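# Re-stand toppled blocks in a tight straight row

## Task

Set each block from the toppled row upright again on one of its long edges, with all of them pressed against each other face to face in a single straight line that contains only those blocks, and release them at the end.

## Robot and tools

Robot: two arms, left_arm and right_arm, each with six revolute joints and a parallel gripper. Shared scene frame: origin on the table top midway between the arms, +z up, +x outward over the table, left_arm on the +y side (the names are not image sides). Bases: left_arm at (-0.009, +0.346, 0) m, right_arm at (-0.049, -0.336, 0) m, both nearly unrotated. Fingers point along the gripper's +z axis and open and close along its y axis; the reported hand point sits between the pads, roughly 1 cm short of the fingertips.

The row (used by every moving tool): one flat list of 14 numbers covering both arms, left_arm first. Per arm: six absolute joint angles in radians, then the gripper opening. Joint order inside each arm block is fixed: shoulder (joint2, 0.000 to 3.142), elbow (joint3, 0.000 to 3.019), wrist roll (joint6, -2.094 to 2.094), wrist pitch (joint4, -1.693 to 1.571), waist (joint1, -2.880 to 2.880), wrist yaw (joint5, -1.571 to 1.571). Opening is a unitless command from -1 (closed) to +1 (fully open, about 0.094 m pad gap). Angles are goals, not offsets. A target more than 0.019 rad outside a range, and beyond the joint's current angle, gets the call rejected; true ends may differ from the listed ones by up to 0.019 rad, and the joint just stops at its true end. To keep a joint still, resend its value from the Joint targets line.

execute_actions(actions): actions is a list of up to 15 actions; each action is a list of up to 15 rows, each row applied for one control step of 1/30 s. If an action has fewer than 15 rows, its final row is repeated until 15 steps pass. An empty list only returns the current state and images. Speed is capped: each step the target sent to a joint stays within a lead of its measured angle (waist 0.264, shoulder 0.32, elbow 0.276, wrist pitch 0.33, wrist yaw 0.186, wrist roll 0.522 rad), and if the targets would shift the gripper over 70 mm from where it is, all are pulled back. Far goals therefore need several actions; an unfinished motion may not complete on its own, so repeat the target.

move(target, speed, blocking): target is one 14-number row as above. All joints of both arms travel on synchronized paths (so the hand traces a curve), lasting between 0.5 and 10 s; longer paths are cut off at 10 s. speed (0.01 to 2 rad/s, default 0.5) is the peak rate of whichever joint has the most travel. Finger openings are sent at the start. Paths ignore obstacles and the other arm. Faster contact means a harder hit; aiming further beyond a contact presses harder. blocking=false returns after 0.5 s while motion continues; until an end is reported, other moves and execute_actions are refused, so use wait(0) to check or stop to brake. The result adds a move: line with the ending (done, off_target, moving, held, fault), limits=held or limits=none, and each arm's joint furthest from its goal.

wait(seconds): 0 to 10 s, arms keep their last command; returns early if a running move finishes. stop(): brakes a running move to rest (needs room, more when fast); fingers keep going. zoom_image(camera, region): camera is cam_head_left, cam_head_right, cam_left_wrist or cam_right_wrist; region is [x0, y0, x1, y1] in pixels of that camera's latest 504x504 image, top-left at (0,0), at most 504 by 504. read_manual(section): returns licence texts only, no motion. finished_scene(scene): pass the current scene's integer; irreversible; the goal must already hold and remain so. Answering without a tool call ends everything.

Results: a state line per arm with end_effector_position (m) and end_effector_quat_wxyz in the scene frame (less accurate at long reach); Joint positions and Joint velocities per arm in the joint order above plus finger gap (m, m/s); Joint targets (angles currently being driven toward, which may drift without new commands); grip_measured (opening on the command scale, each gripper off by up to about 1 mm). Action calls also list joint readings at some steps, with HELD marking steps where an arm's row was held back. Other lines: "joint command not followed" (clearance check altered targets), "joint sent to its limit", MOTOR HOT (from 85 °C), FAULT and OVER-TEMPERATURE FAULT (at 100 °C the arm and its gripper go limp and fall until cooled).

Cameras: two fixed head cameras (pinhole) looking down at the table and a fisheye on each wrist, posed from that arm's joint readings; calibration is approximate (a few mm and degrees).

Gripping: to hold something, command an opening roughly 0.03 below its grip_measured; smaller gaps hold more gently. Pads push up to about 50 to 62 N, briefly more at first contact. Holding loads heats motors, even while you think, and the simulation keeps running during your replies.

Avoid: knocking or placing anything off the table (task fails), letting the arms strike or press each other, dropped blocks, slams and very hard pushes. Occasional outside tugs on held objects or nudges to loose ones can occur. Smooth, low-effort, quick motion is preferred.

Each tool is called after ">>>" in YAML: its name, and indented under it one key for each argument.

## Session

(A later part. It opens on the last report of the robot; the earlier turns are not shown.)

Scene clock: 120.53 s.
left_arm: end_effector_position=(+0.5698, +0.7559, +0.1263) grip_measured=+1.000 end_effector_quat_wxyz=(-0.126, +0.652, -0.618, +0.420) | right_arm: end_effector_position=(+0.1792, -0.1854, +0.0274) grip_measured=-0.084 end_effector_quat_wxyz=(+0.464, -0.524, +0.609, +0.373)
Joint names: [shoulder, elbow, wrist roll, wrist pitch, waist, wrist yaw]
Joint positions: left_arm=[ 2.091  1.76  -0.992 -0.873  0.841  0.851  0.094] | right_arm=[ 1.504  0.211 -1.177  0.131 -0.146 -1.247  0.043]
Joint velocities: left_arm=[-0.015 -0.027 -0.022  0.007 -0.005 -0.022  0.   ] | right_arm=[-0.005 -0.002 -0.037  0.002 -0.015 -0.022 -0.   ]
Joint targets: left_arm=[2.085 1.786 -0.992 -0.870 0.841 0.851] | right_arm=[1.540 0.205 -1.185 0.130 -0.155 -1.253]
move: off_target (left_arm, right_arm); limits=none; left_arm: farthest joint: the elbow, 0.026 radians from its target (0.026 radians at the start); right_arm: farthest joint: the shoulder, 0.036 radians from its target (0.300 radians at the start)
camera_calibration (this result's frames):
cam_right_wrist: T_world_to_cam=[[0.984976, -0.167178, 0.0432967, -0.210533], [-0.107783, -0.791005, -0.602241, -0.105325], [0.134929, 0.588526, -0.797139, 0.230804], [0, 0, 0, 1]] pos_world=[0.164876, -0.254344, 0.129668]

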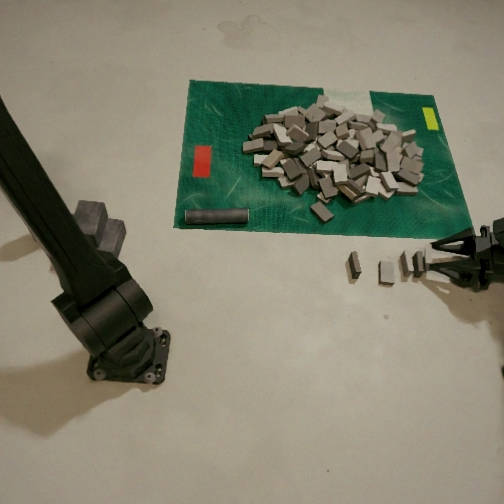

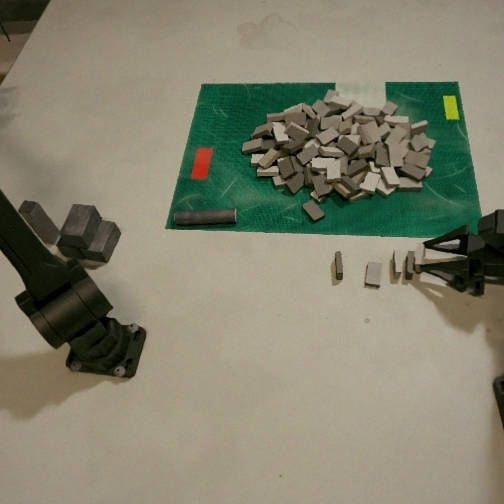

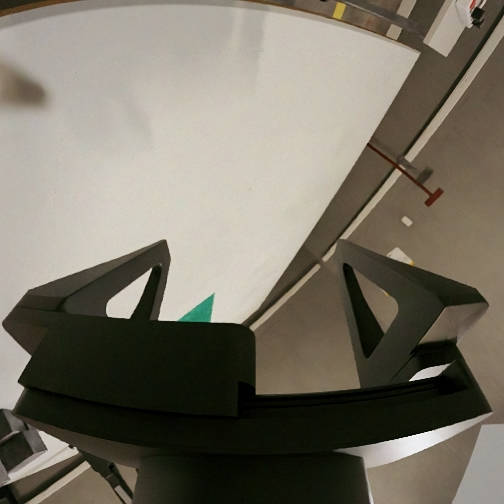

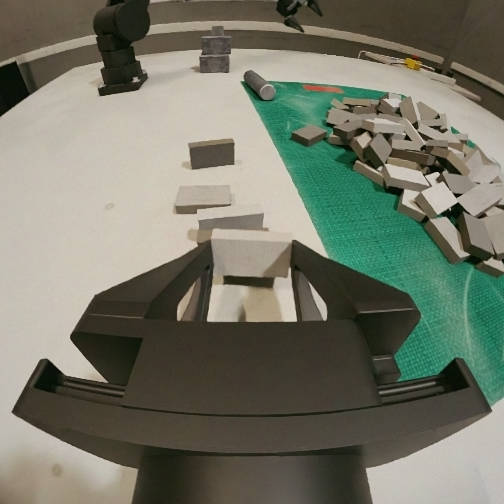

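>>> move:
  target: [2.085,1.786,-0.992,-0.87,0.841,0.851,1,1.42,0.205,-1.185,0.03,-0.155,-1.253,-0.11]
  speed: 0.1

>>> move:
  target: [2.085,1.786,-0.992,-0.87,0.841,0.851,1,1.4,0.165,-1.185,0.03,-0.22,-1.253,-0.11]
  speed: 0.1

>>> move:
  target: [2.085,1.786,-0.992,-0.87,0.841,0.851,1,1.55,0.16,-1.185,0.185,-0.22,-1.253,-0.11]
  speed: 0.08

>>> zoom_image:
  camera: "cam_head_right"
  region: [320, 220, 460, 310]

Scene clock: 124.13 s.
left_arm: end_effector_position=(+0.5698, +0.7559, +0.1263) grip_measured=+1.000 end_effector_quat_wxyz=(-0.126, +0.652, -0.618, +0.420) | right_arm: end_effector_position=(+0.1753, -0.1852, +0.0371) grip_measured=-0.084 end_effector_quat_wxyz=(+0.458, -0.520, +0.614, +0.378)
Joint names: [shoulder, elbow, wrist roll, wrist pitch, waist, wrist yaw]
Joint positions: left_arm=[ 2.091  1.76  -0.992 -0.873  0.841  0.851  0.094] | right_arm=[ 1.431  0.211 -1.177  0.038 -0.146 -1.247  0.043]
Joint velocities: left_arm=[ 0.005 -0.007  0.007 -0.007  0.005 -0.081  0.   ] | right_arm=[-0.024 -0.002 -0.022 -0.002 -0.005  0.037 -0.   ]
Joint targets: left_arm=[2.085 1.786 -0.992 -0.870 0.841 0.851] | right_arm=[1.420 0.205 -1.185 0.030 -0.155 -1.253]
move: off_target (left_arm); limits=none; left_arm: farthest joint: the elbow, 0.026 radians from its target (0.026 radians at the start); right_arm: farthest joint: the shoulder, 0.011 radians from its target (0.084 radians at the start)
camera_calibration (this result's frames):
cam_right_wrist: T_world_to_cam=[[0.985647, -0.167212, 0.0232273, -0.206475], [-0.119928, -0.790379, -0.600765, -0.0975362], [0.118814, 0.589357, -0.799088, 0.242017], [0, 0, 0, 1]] pos_world=[0.163059, -0.25425, 0.139592]

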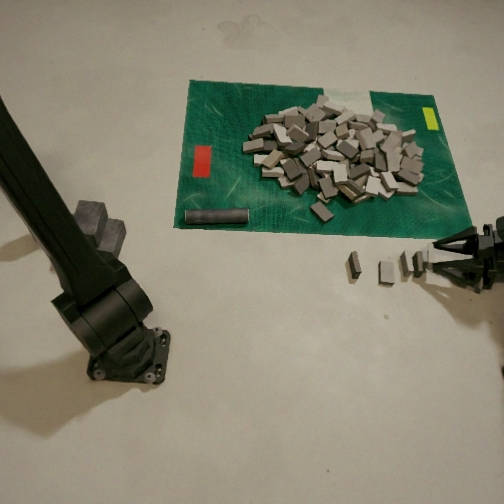

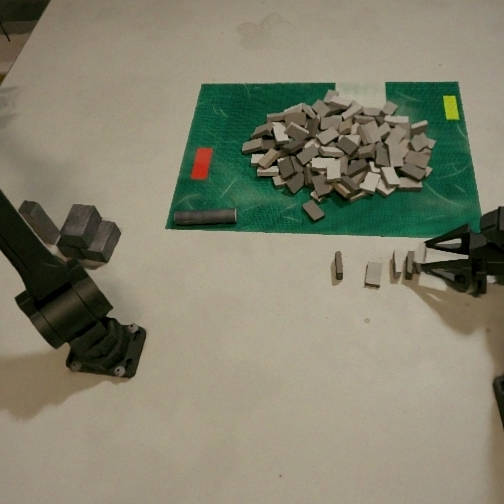

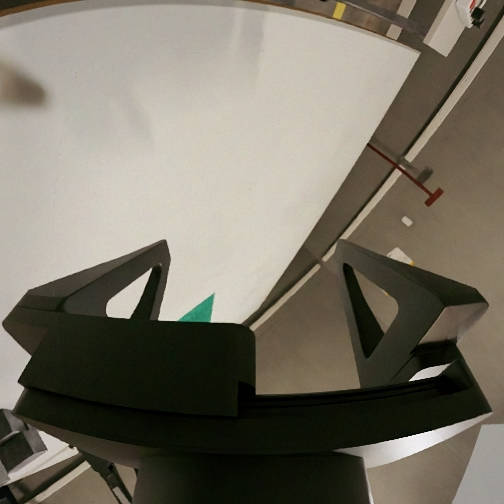

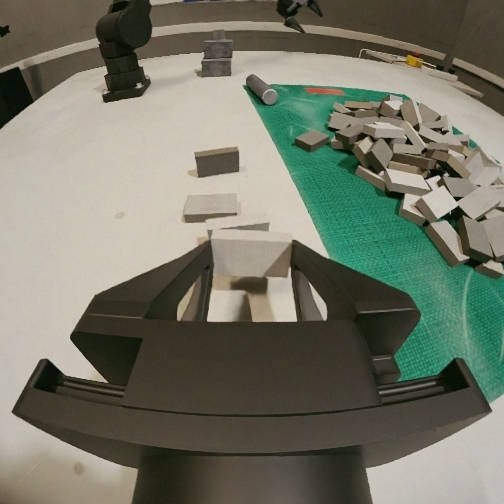

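Scene clock: 125.17 s.
left_arm: end_effector_position=(+0.5698, +0.7559, +0.1263) grip_measured=+1.000 end_effector_quat_wxyz=(-0.126, +0.652, -0.618, +0.420) | right_arm: end_effector_position=(+0.1653, -0.1972, +0.0331) grip_measured=-0.084 end_effector_quat_wxyz=(+0.463, -0.496, +0.635, +0.371)
Joint names: [shoulder, elbow, wrist roll, wrist pitch, waist, wrist yaw]
Joint positions: left_arm=[ 2.091  1.76  -0.992 -0.873  0.841  0.851  0.094] | right_arm=[ 1.412  0.167 -1.177  0.038 -0.208 -1.247  0.043]
Joint velocities: left_arm=[ 0.005 -0.002 -0.066  0.002 -0.005  0.007  0.   ] | right_arm=[-0.024 -0.007 -0.037 -0.007 -0.015  0.037 -0.   ]
Joint targets: left_arm=[2.085 1.786 -0.992 -0.870 0.841 0.851] | right_arm=[1.400 0.165 -1.185 0.030 -0.220 -1.253]
move: off_target (left_arm); limits=none; left_arm: farthest joint: the elbow, 0.026 radians from its target (0.026 radians at the start); right_arm: farthest joint: the waist, 0.012 radians from its target (0.074 radians at the start)
camera_calibration (this result's frames):
cam_right_wrist: T_world_to_cam=[[0.973708, -0.227797, -0.00101945, -0.207676], [-0.183061, -0.779808, -0.598655, -0.098181], [0.135577, 0.583102, -0.801006, 0.243105], [0, 0, 0, 1]] pos_world=[0.151283, -0.265626, 0.135741]

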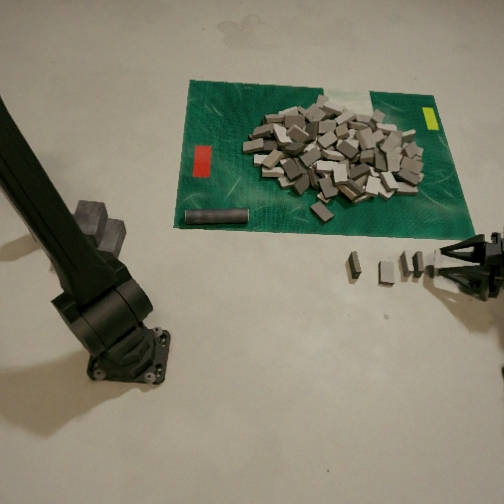

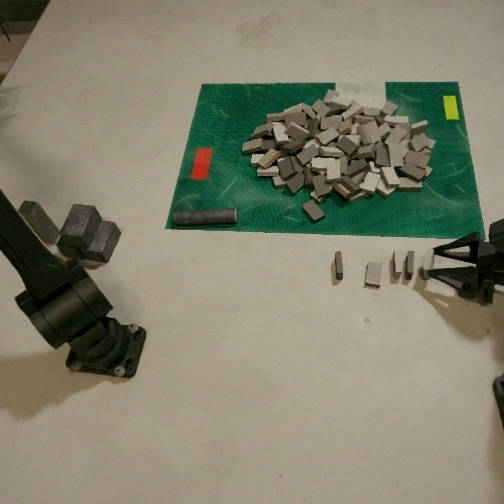

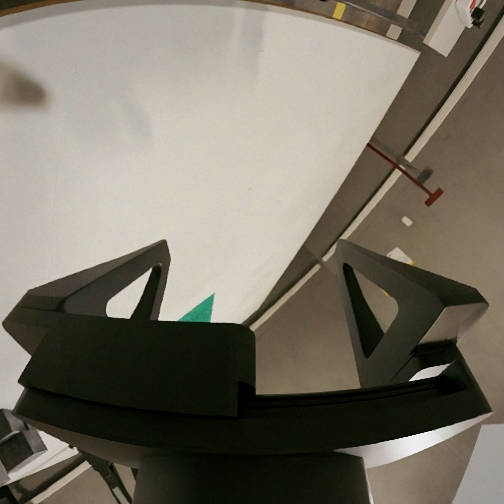

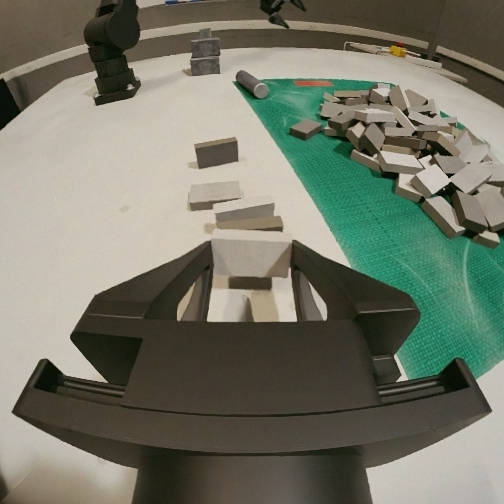

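Scene clock: 127.30 s.
left_arm: end_effector_position=(+0.5698, +0.7559, +0.1263) grip_measured=+1.000 end_effector_quat_wxyz=(-0.126, +0.652, -0.618, +0.420) | right_arm: end_effector_position=(+0.1741, -0.1982, +0.0234) grip_measured=-0.084 end_effector_quat_wxyz=(+0.480, -0.508, +0.622, +0.353)
Joint names: [shoulder, elbow, wrist roll, wrist pitch, waist, wrist yaw]
Joint positions: left_arm=[ 2.091  1.76  -0.992 -0.873  0.841  0.851  0.094] | right_arm=[ 1.509  0.167 -1.177  0.196 -0.208 -1.247  0.043]
Joint velocities: left_arm=[ 0.005 -0.007 -0.037 -0.007 -0.015 -0.037  0.   ] | right_arm=[ 0.005  0.007  0.022 -0.002 -0.005  0.037  0.   ]
Joint targets: left_arm=[2.085 1.786 -0.992 -0.870 0.841 0.851] | right_arm=[1.550 0.160 -1.185 0.185 -0.220 -1.253]
move: off_target (left_arm, right_arm); limits=none; left_arm: farthest joint: the elbow, 0.026 radians from its target (0.026 radians at the start); right_arm: farthest joint: the shoulder, 0.041 radians from its target (0.138 radians at the start)
camera_calibration (this result's frames):
cam_right_wrist: T_world_to_cam=[[0.971932, -0.227595, 0.0595669, -0.217549], [-0.146605, -0.783956, -0.603258, -0.110213], [0.183996, 0.577593, -0.795318, 0.22508], [0, 0, 0, 1]] pos_world=[0.153872, -0.26592, 0.125481]

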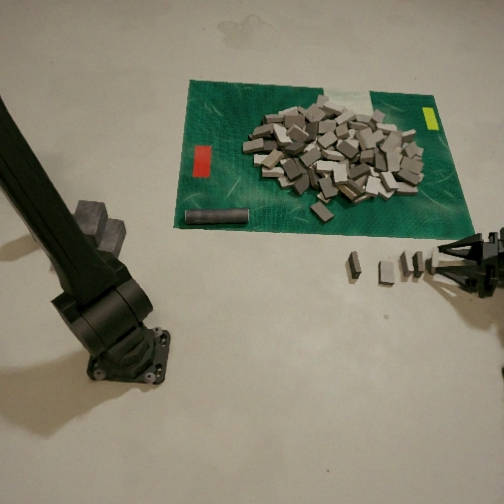

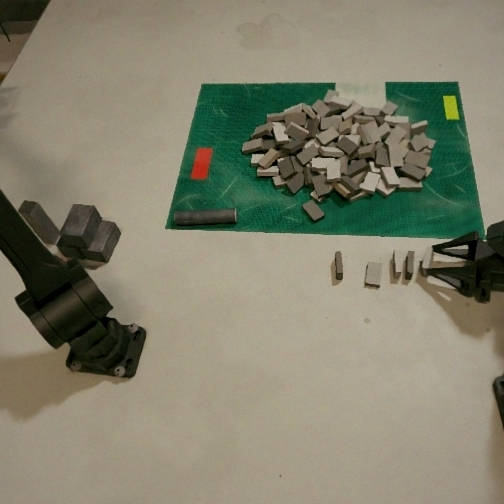

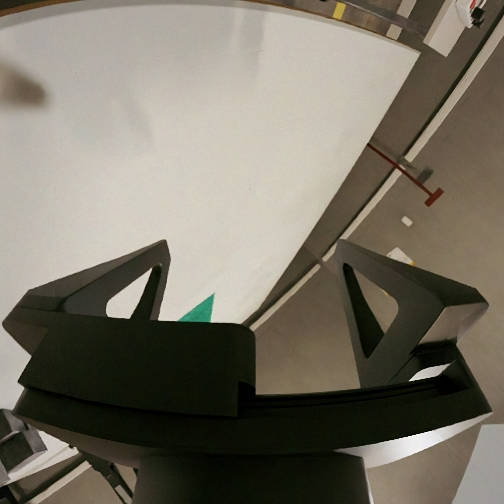

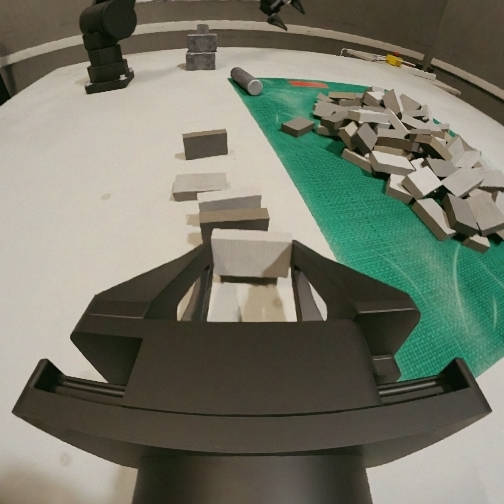

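Region (320, 220, 460, 310) of cam_head_right's 504x504 image, scaled by 3.600, with more detail than that image has; it fills the top 324 rows of this view, and the rest is white.

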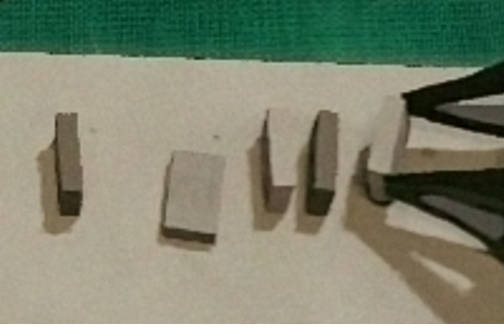

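>>> move:
  target: [2.085,1.786,-0.992,-0.87,0.841,0.851,1,1.6,0.16,-1.185,0.19,-0.22,-1.253,-0.11]
  speed: 0.05

Scene clock: 130.33 s.
left_arm: end_effector_position=(+0.5698, +0.7559, +0.1263) grip_measured=+1.000 end_effector_quat_wxyz=(-0.126, +0.652, -0.618, +0.420) | right_arm: end_effector_position=(+0.1813, -0.1990, +0.0226) grip_measured=-0.084 end_effector_quat_wxyz=(+0.485, -0.512, +0.617, +0.348)
Joint names: [shoulder, elbow, wrist roll, wrist pitch, waist, wrist yaw]
Joint positions: left_arm=[ 2.091  1.76  -0.992 -0.873  0.841  0.851  0.094] | right_arm=[ 1.531  0.18  -1.177  0.224 -0.208 -1.247  0.043]
Joint velocities: left_arm=[ 0.005  0.007 -0.081  0.017 -0.005  0.037  0.   ] | right_arm=[ 0.005  0.007 -0.051 -0.002  0.005  0.081 -0.   ]
Joint targets: left_arm=[2.085 1.786 -0.992 -0.870 0.841 0.851] | right_arm=[1.600 0.160 -1.185 0.190 -0.220 -1.253]
move: off_target (left_arm, right_arm); limits=none; left_arm: farthest joint: the elbow, 0.026 radians from its target (0.026 radians at the start); right_arm: farthest joint: the shoulder, 0.069 radians from its target (0.091 radians at the start)
camera_calibration (this result's frames):
cam_right_wrist: T_world_to_cam=[[0.970654, -0.227449, 0.0780875, -0.224811], [-0.135392, -0.785231, -0.604219, -0.112579], [0.198746, 0.575915, -0.792983, 0.220495], [0, 0, 0, 1]] pos_world=[0.159149, -0.26652, 0.124381]

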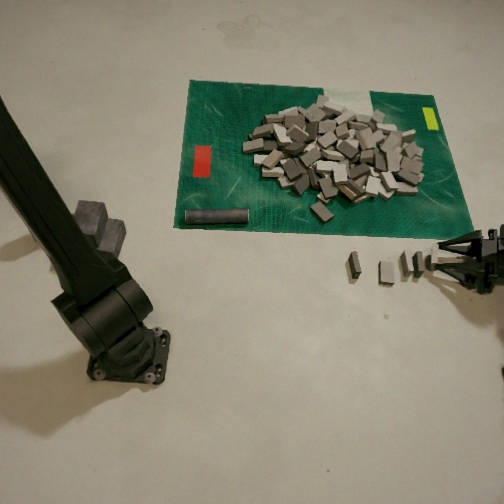

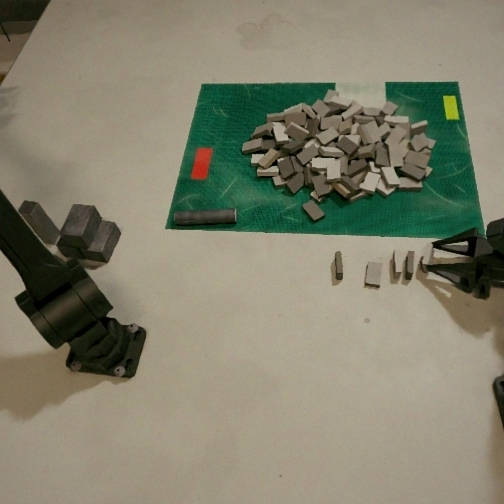

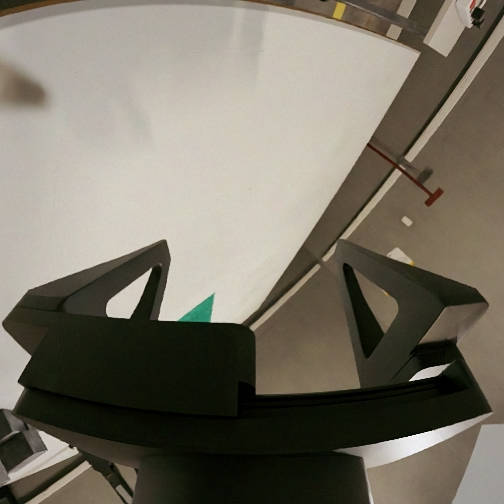

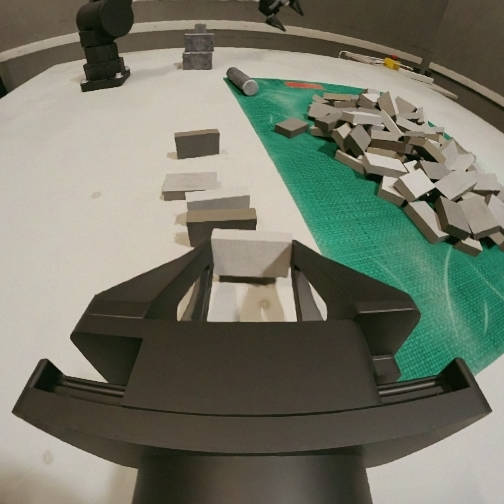

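>>> move:
  target: [2.085,1.786,-0.992,-0.87,0.841,0.851,1,1.1,0.3,-1.1,-0.2,-0.22,-1.2,-0.11]
  speed: 0.4

>>> move:
  target: [2.085,1.786,-0.992,-0.87,0.841,0.851,1,1.574,0.39,0,0.92,1.487,0,-0.11]
  speed: 0.7

>>> move:
  target: [2.085,1.786,-0.992,-0.87,0.841,0.851,1,1.87,0.39,0,1.21,1.487,0,-0.11]
  speed: 0.15

Scene clock: 133.67 s.
left_arm: end_effector_position=(+0.5698, +0.7559, +0.1263) grip_measured=+1.000 end_effector_quat_wxyz=(-0.126, +0.652, -0.618, +0.420) | right_arm: end_effector_position=(+0.2026, -0.2042, +0.0966) grip_measured=-0.084 end_effector_quat_wxyz=(+0.491, -0.511, +0.628, +0.321)
Joint names: [shoulder, elbow, wrist roll, wrist pitch, waist, wrist yaw]
Joint positions: left_arm=[ 2.091  1.76  -0.992 -0.873  0.841  0.851  0.094] | right_arm=[ 1.103  0.259 -1.109 -0.193 -0.208 -1.2    0.043]
Joint velocities: left_arm=[-0.005  0.002 -0.007  0.012 -0.015  0.022  0.   ] | right_arm=[ 0.005  0.022 -0.022 -0.017 -0.005  0.007  0.   ]
Joint targets: left_arm=[2.085 1.786 -0.992 -0.870 0.841 0.851] | right_arm=[1.100 0.300 -1.100 -0.200 -0.220 -1.200]
move: off_target (left_arm, right_arm); limits=none; left_arm: farthest joint: the elbow, 0.026 radians from its target (0.026 radians at the start); right_arm: farthest joint: the elbow, 0.041 radians from its target (0.120 radians at the start)
camera_calibration (this result's frames):
cam_right_wrist: T_world_to_cam=[[0.957989, -0.265223, 0.109149, -0.260594], [-0.154965, -0.798901, -0.581157, -0.0701057], [0.241336, 0.539827, -0.806439, 0.263229], [0, 0, 0, 1]] pos_world=[0.175255, -0.267221, 0.199979]

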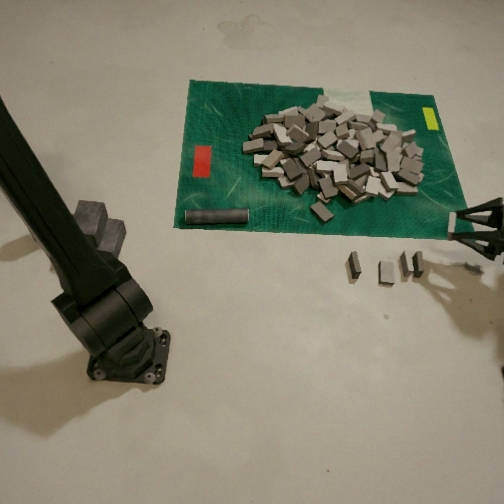

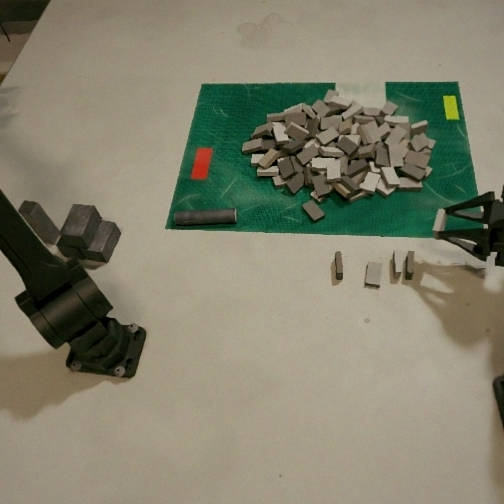

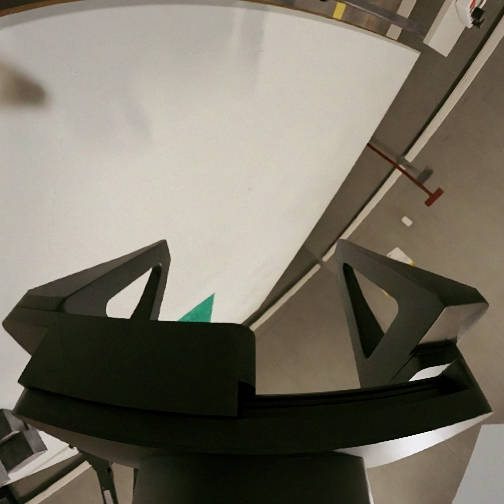

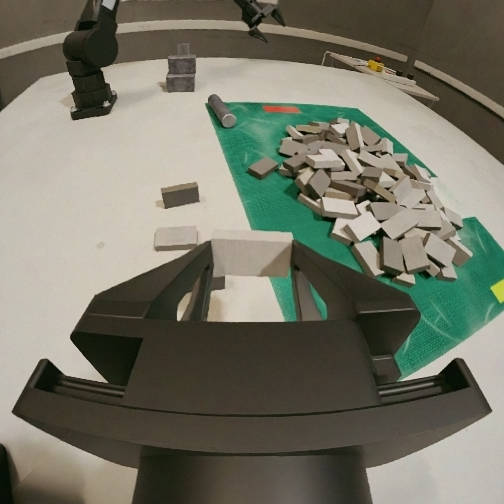

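Scene clock: 136.87 s.
left_arm: end_effector_position=(+0.5698, +0.7559, +0.1263) grip_measured=+1.000 end_effector_quat_wxyz=(-0.126, +0.652, -0.618, +0.420) | right_arm: end_effector_position=(-0.0534, +0.1206, +0.0776) grip_measured=-0.084 end_effector_quat_wxyz=(-0.416, +0.577, -0.565, -0.418)
Joint names: [shoulder, elbow, wrist roll, wrist pitch, waist, wrist yaw]
Joint positions: left_arm=[ 2.091  1.76  -0.992 -0.873  0.841  0.851  0.094] | right_arm=[ 1.563  0.356 -0.009  0.898  1.486 -0.003  0.043]
Joint velocities: left_arm=[-0.005  0.002  0.051 -0.002 -0.005  0.007  0.   ] | right_arm=[ 0.015 -0.002 -0.022  0.012  0.005  0.007  0.   ]
Joint targets: left_arm=[2.085 1.786 -0.992 -0.870 0.841 0.851] | right_arm=[1.574 0.390 -0.000 0.920 1.487 -0.000]
move: off_target (left_arm, right_arm); limits=none; left_arm: farthest joint: the elbow, 0.026 radians from its target (0.026 radians at the start); right_arm: farthest joint: the elbow, 0.034 radians from its target (0.131 radians at the start)
camera_calibration (this result's frames):
cam_right_wrist: T_world_to_cam=[[0.999598, 0.0213067, 0.0187015, 0.0474975], [0.0282443, -0.805363, -0.592109, 0.150135], [0.00244566, 0.592399, -0.805641, 0.115233], [0, 0, 0, 1]] pos_world=[-0.0520007, 0.0516375, 0.180845]

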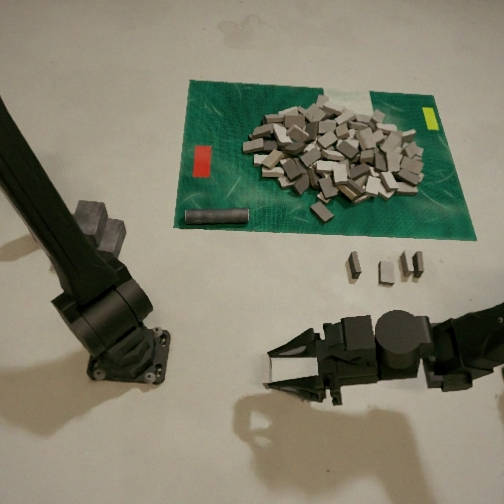

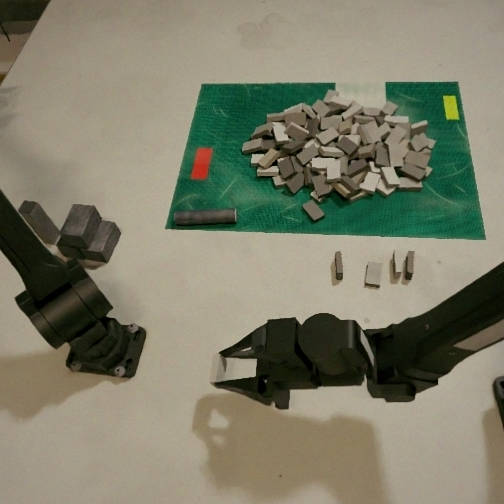

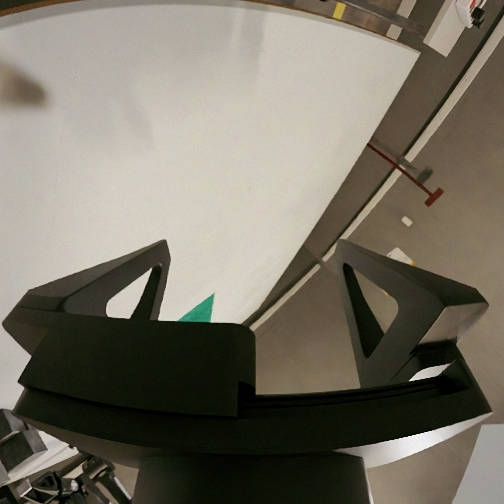

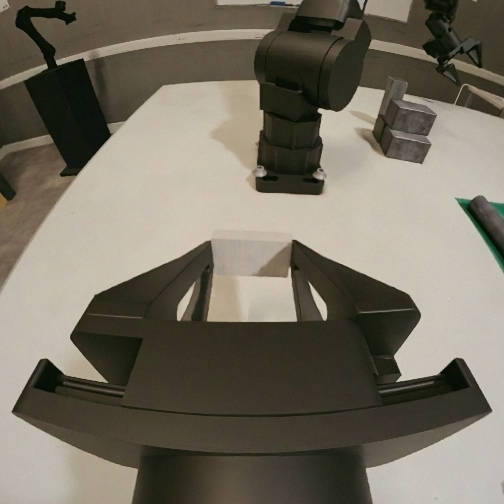

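Scene clock: 139.37 s.
left_arm: end_effector_position=(+0.5698, +0.7559, +0.1263) grip_measured=+1.000 end_effector_quat_wxyz=(-0.126, +0.652, -0.618, +0.420) | right_arm: end_effector_position=(-0.0534, +0.1230, +0.0200) grip_measured=-0.084 end_effector_quat_wxyz=(-0.418, +0.576, -0.564, -0.420)
Joint names: [shoulder, elbow, wrist roll, wrist pitch, waist, wrist yaw]
Joint positions: left_arm=[ 2.091  1.76  -0.992 -0.873  0.841  0.851  0.094] | right_arm=[ 1.858  0.367 -0.009  1.188  1.486 -0.003  0.043]
Joint velocities: left_arm=[ 0.005  0.012  0.022  0.017 -0.005  0.007  0.   ] | right_arm=[-0.015  0.007  0.007 -0.007 -0.005 -0.007  0.   ]
Joint targets: left_arm=[2.085 1.786 -0.992 -0.870 0.841 0.851] | right_arm=[1.870 0.390 -0.000 1.210 1.487 -0.000]
move: off_target (left_arm, right_arm); limits=none; left_arm: farthest joint: the elbow, 0.026 radians from its target (0.026 radians at the start); right_arm: farthest joint: the elbow, 0.023 radians from its target (0.034 radians at the start)
camera_calibration (this result's frames):
cam_right_wrist: T_world_to_cam=[[0.999617, 0.0209647, 0.0180442, 0.0486032], [0.0275918, -0.801746, -0.597028, 0.117589], [0.00195039, 0.597297, -0.802018, 0.0666694], [0, 0, 0, 1]] pos_world=[-0.0519591, 0.0534364, 0.122797]

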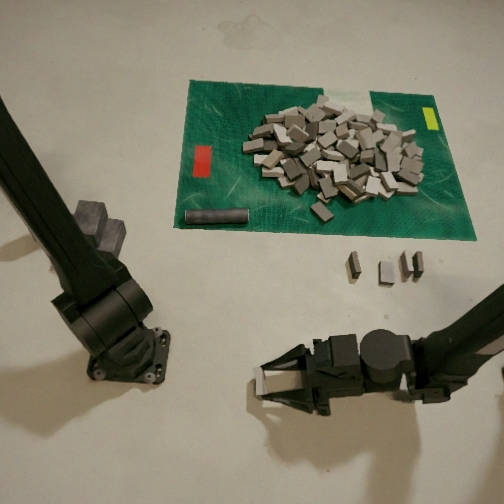

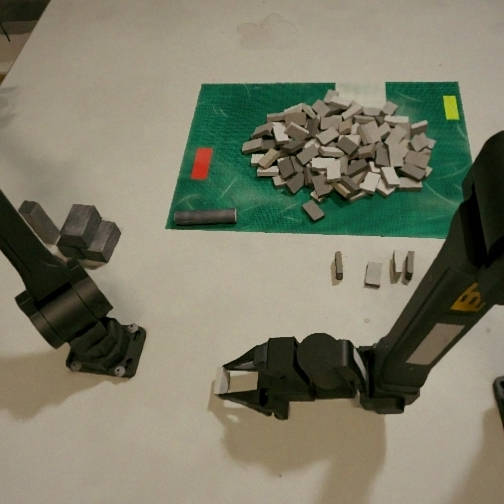

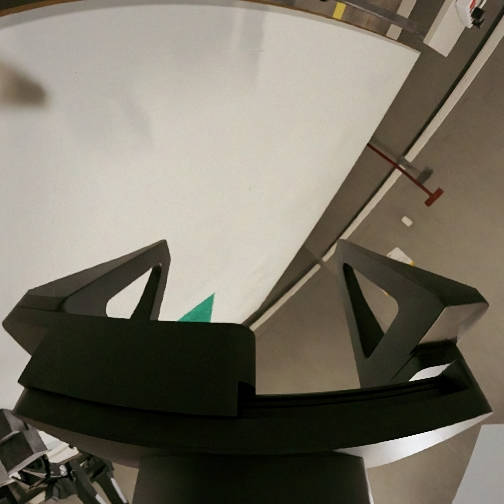

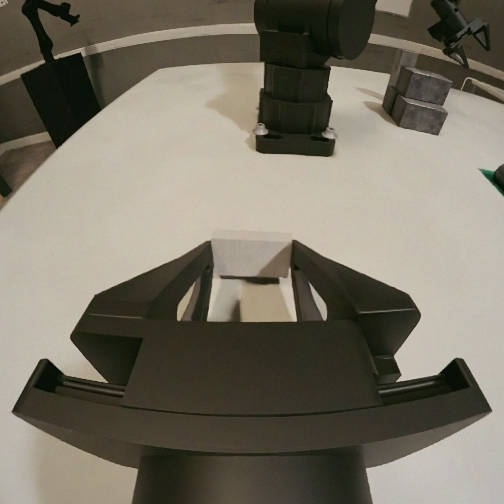

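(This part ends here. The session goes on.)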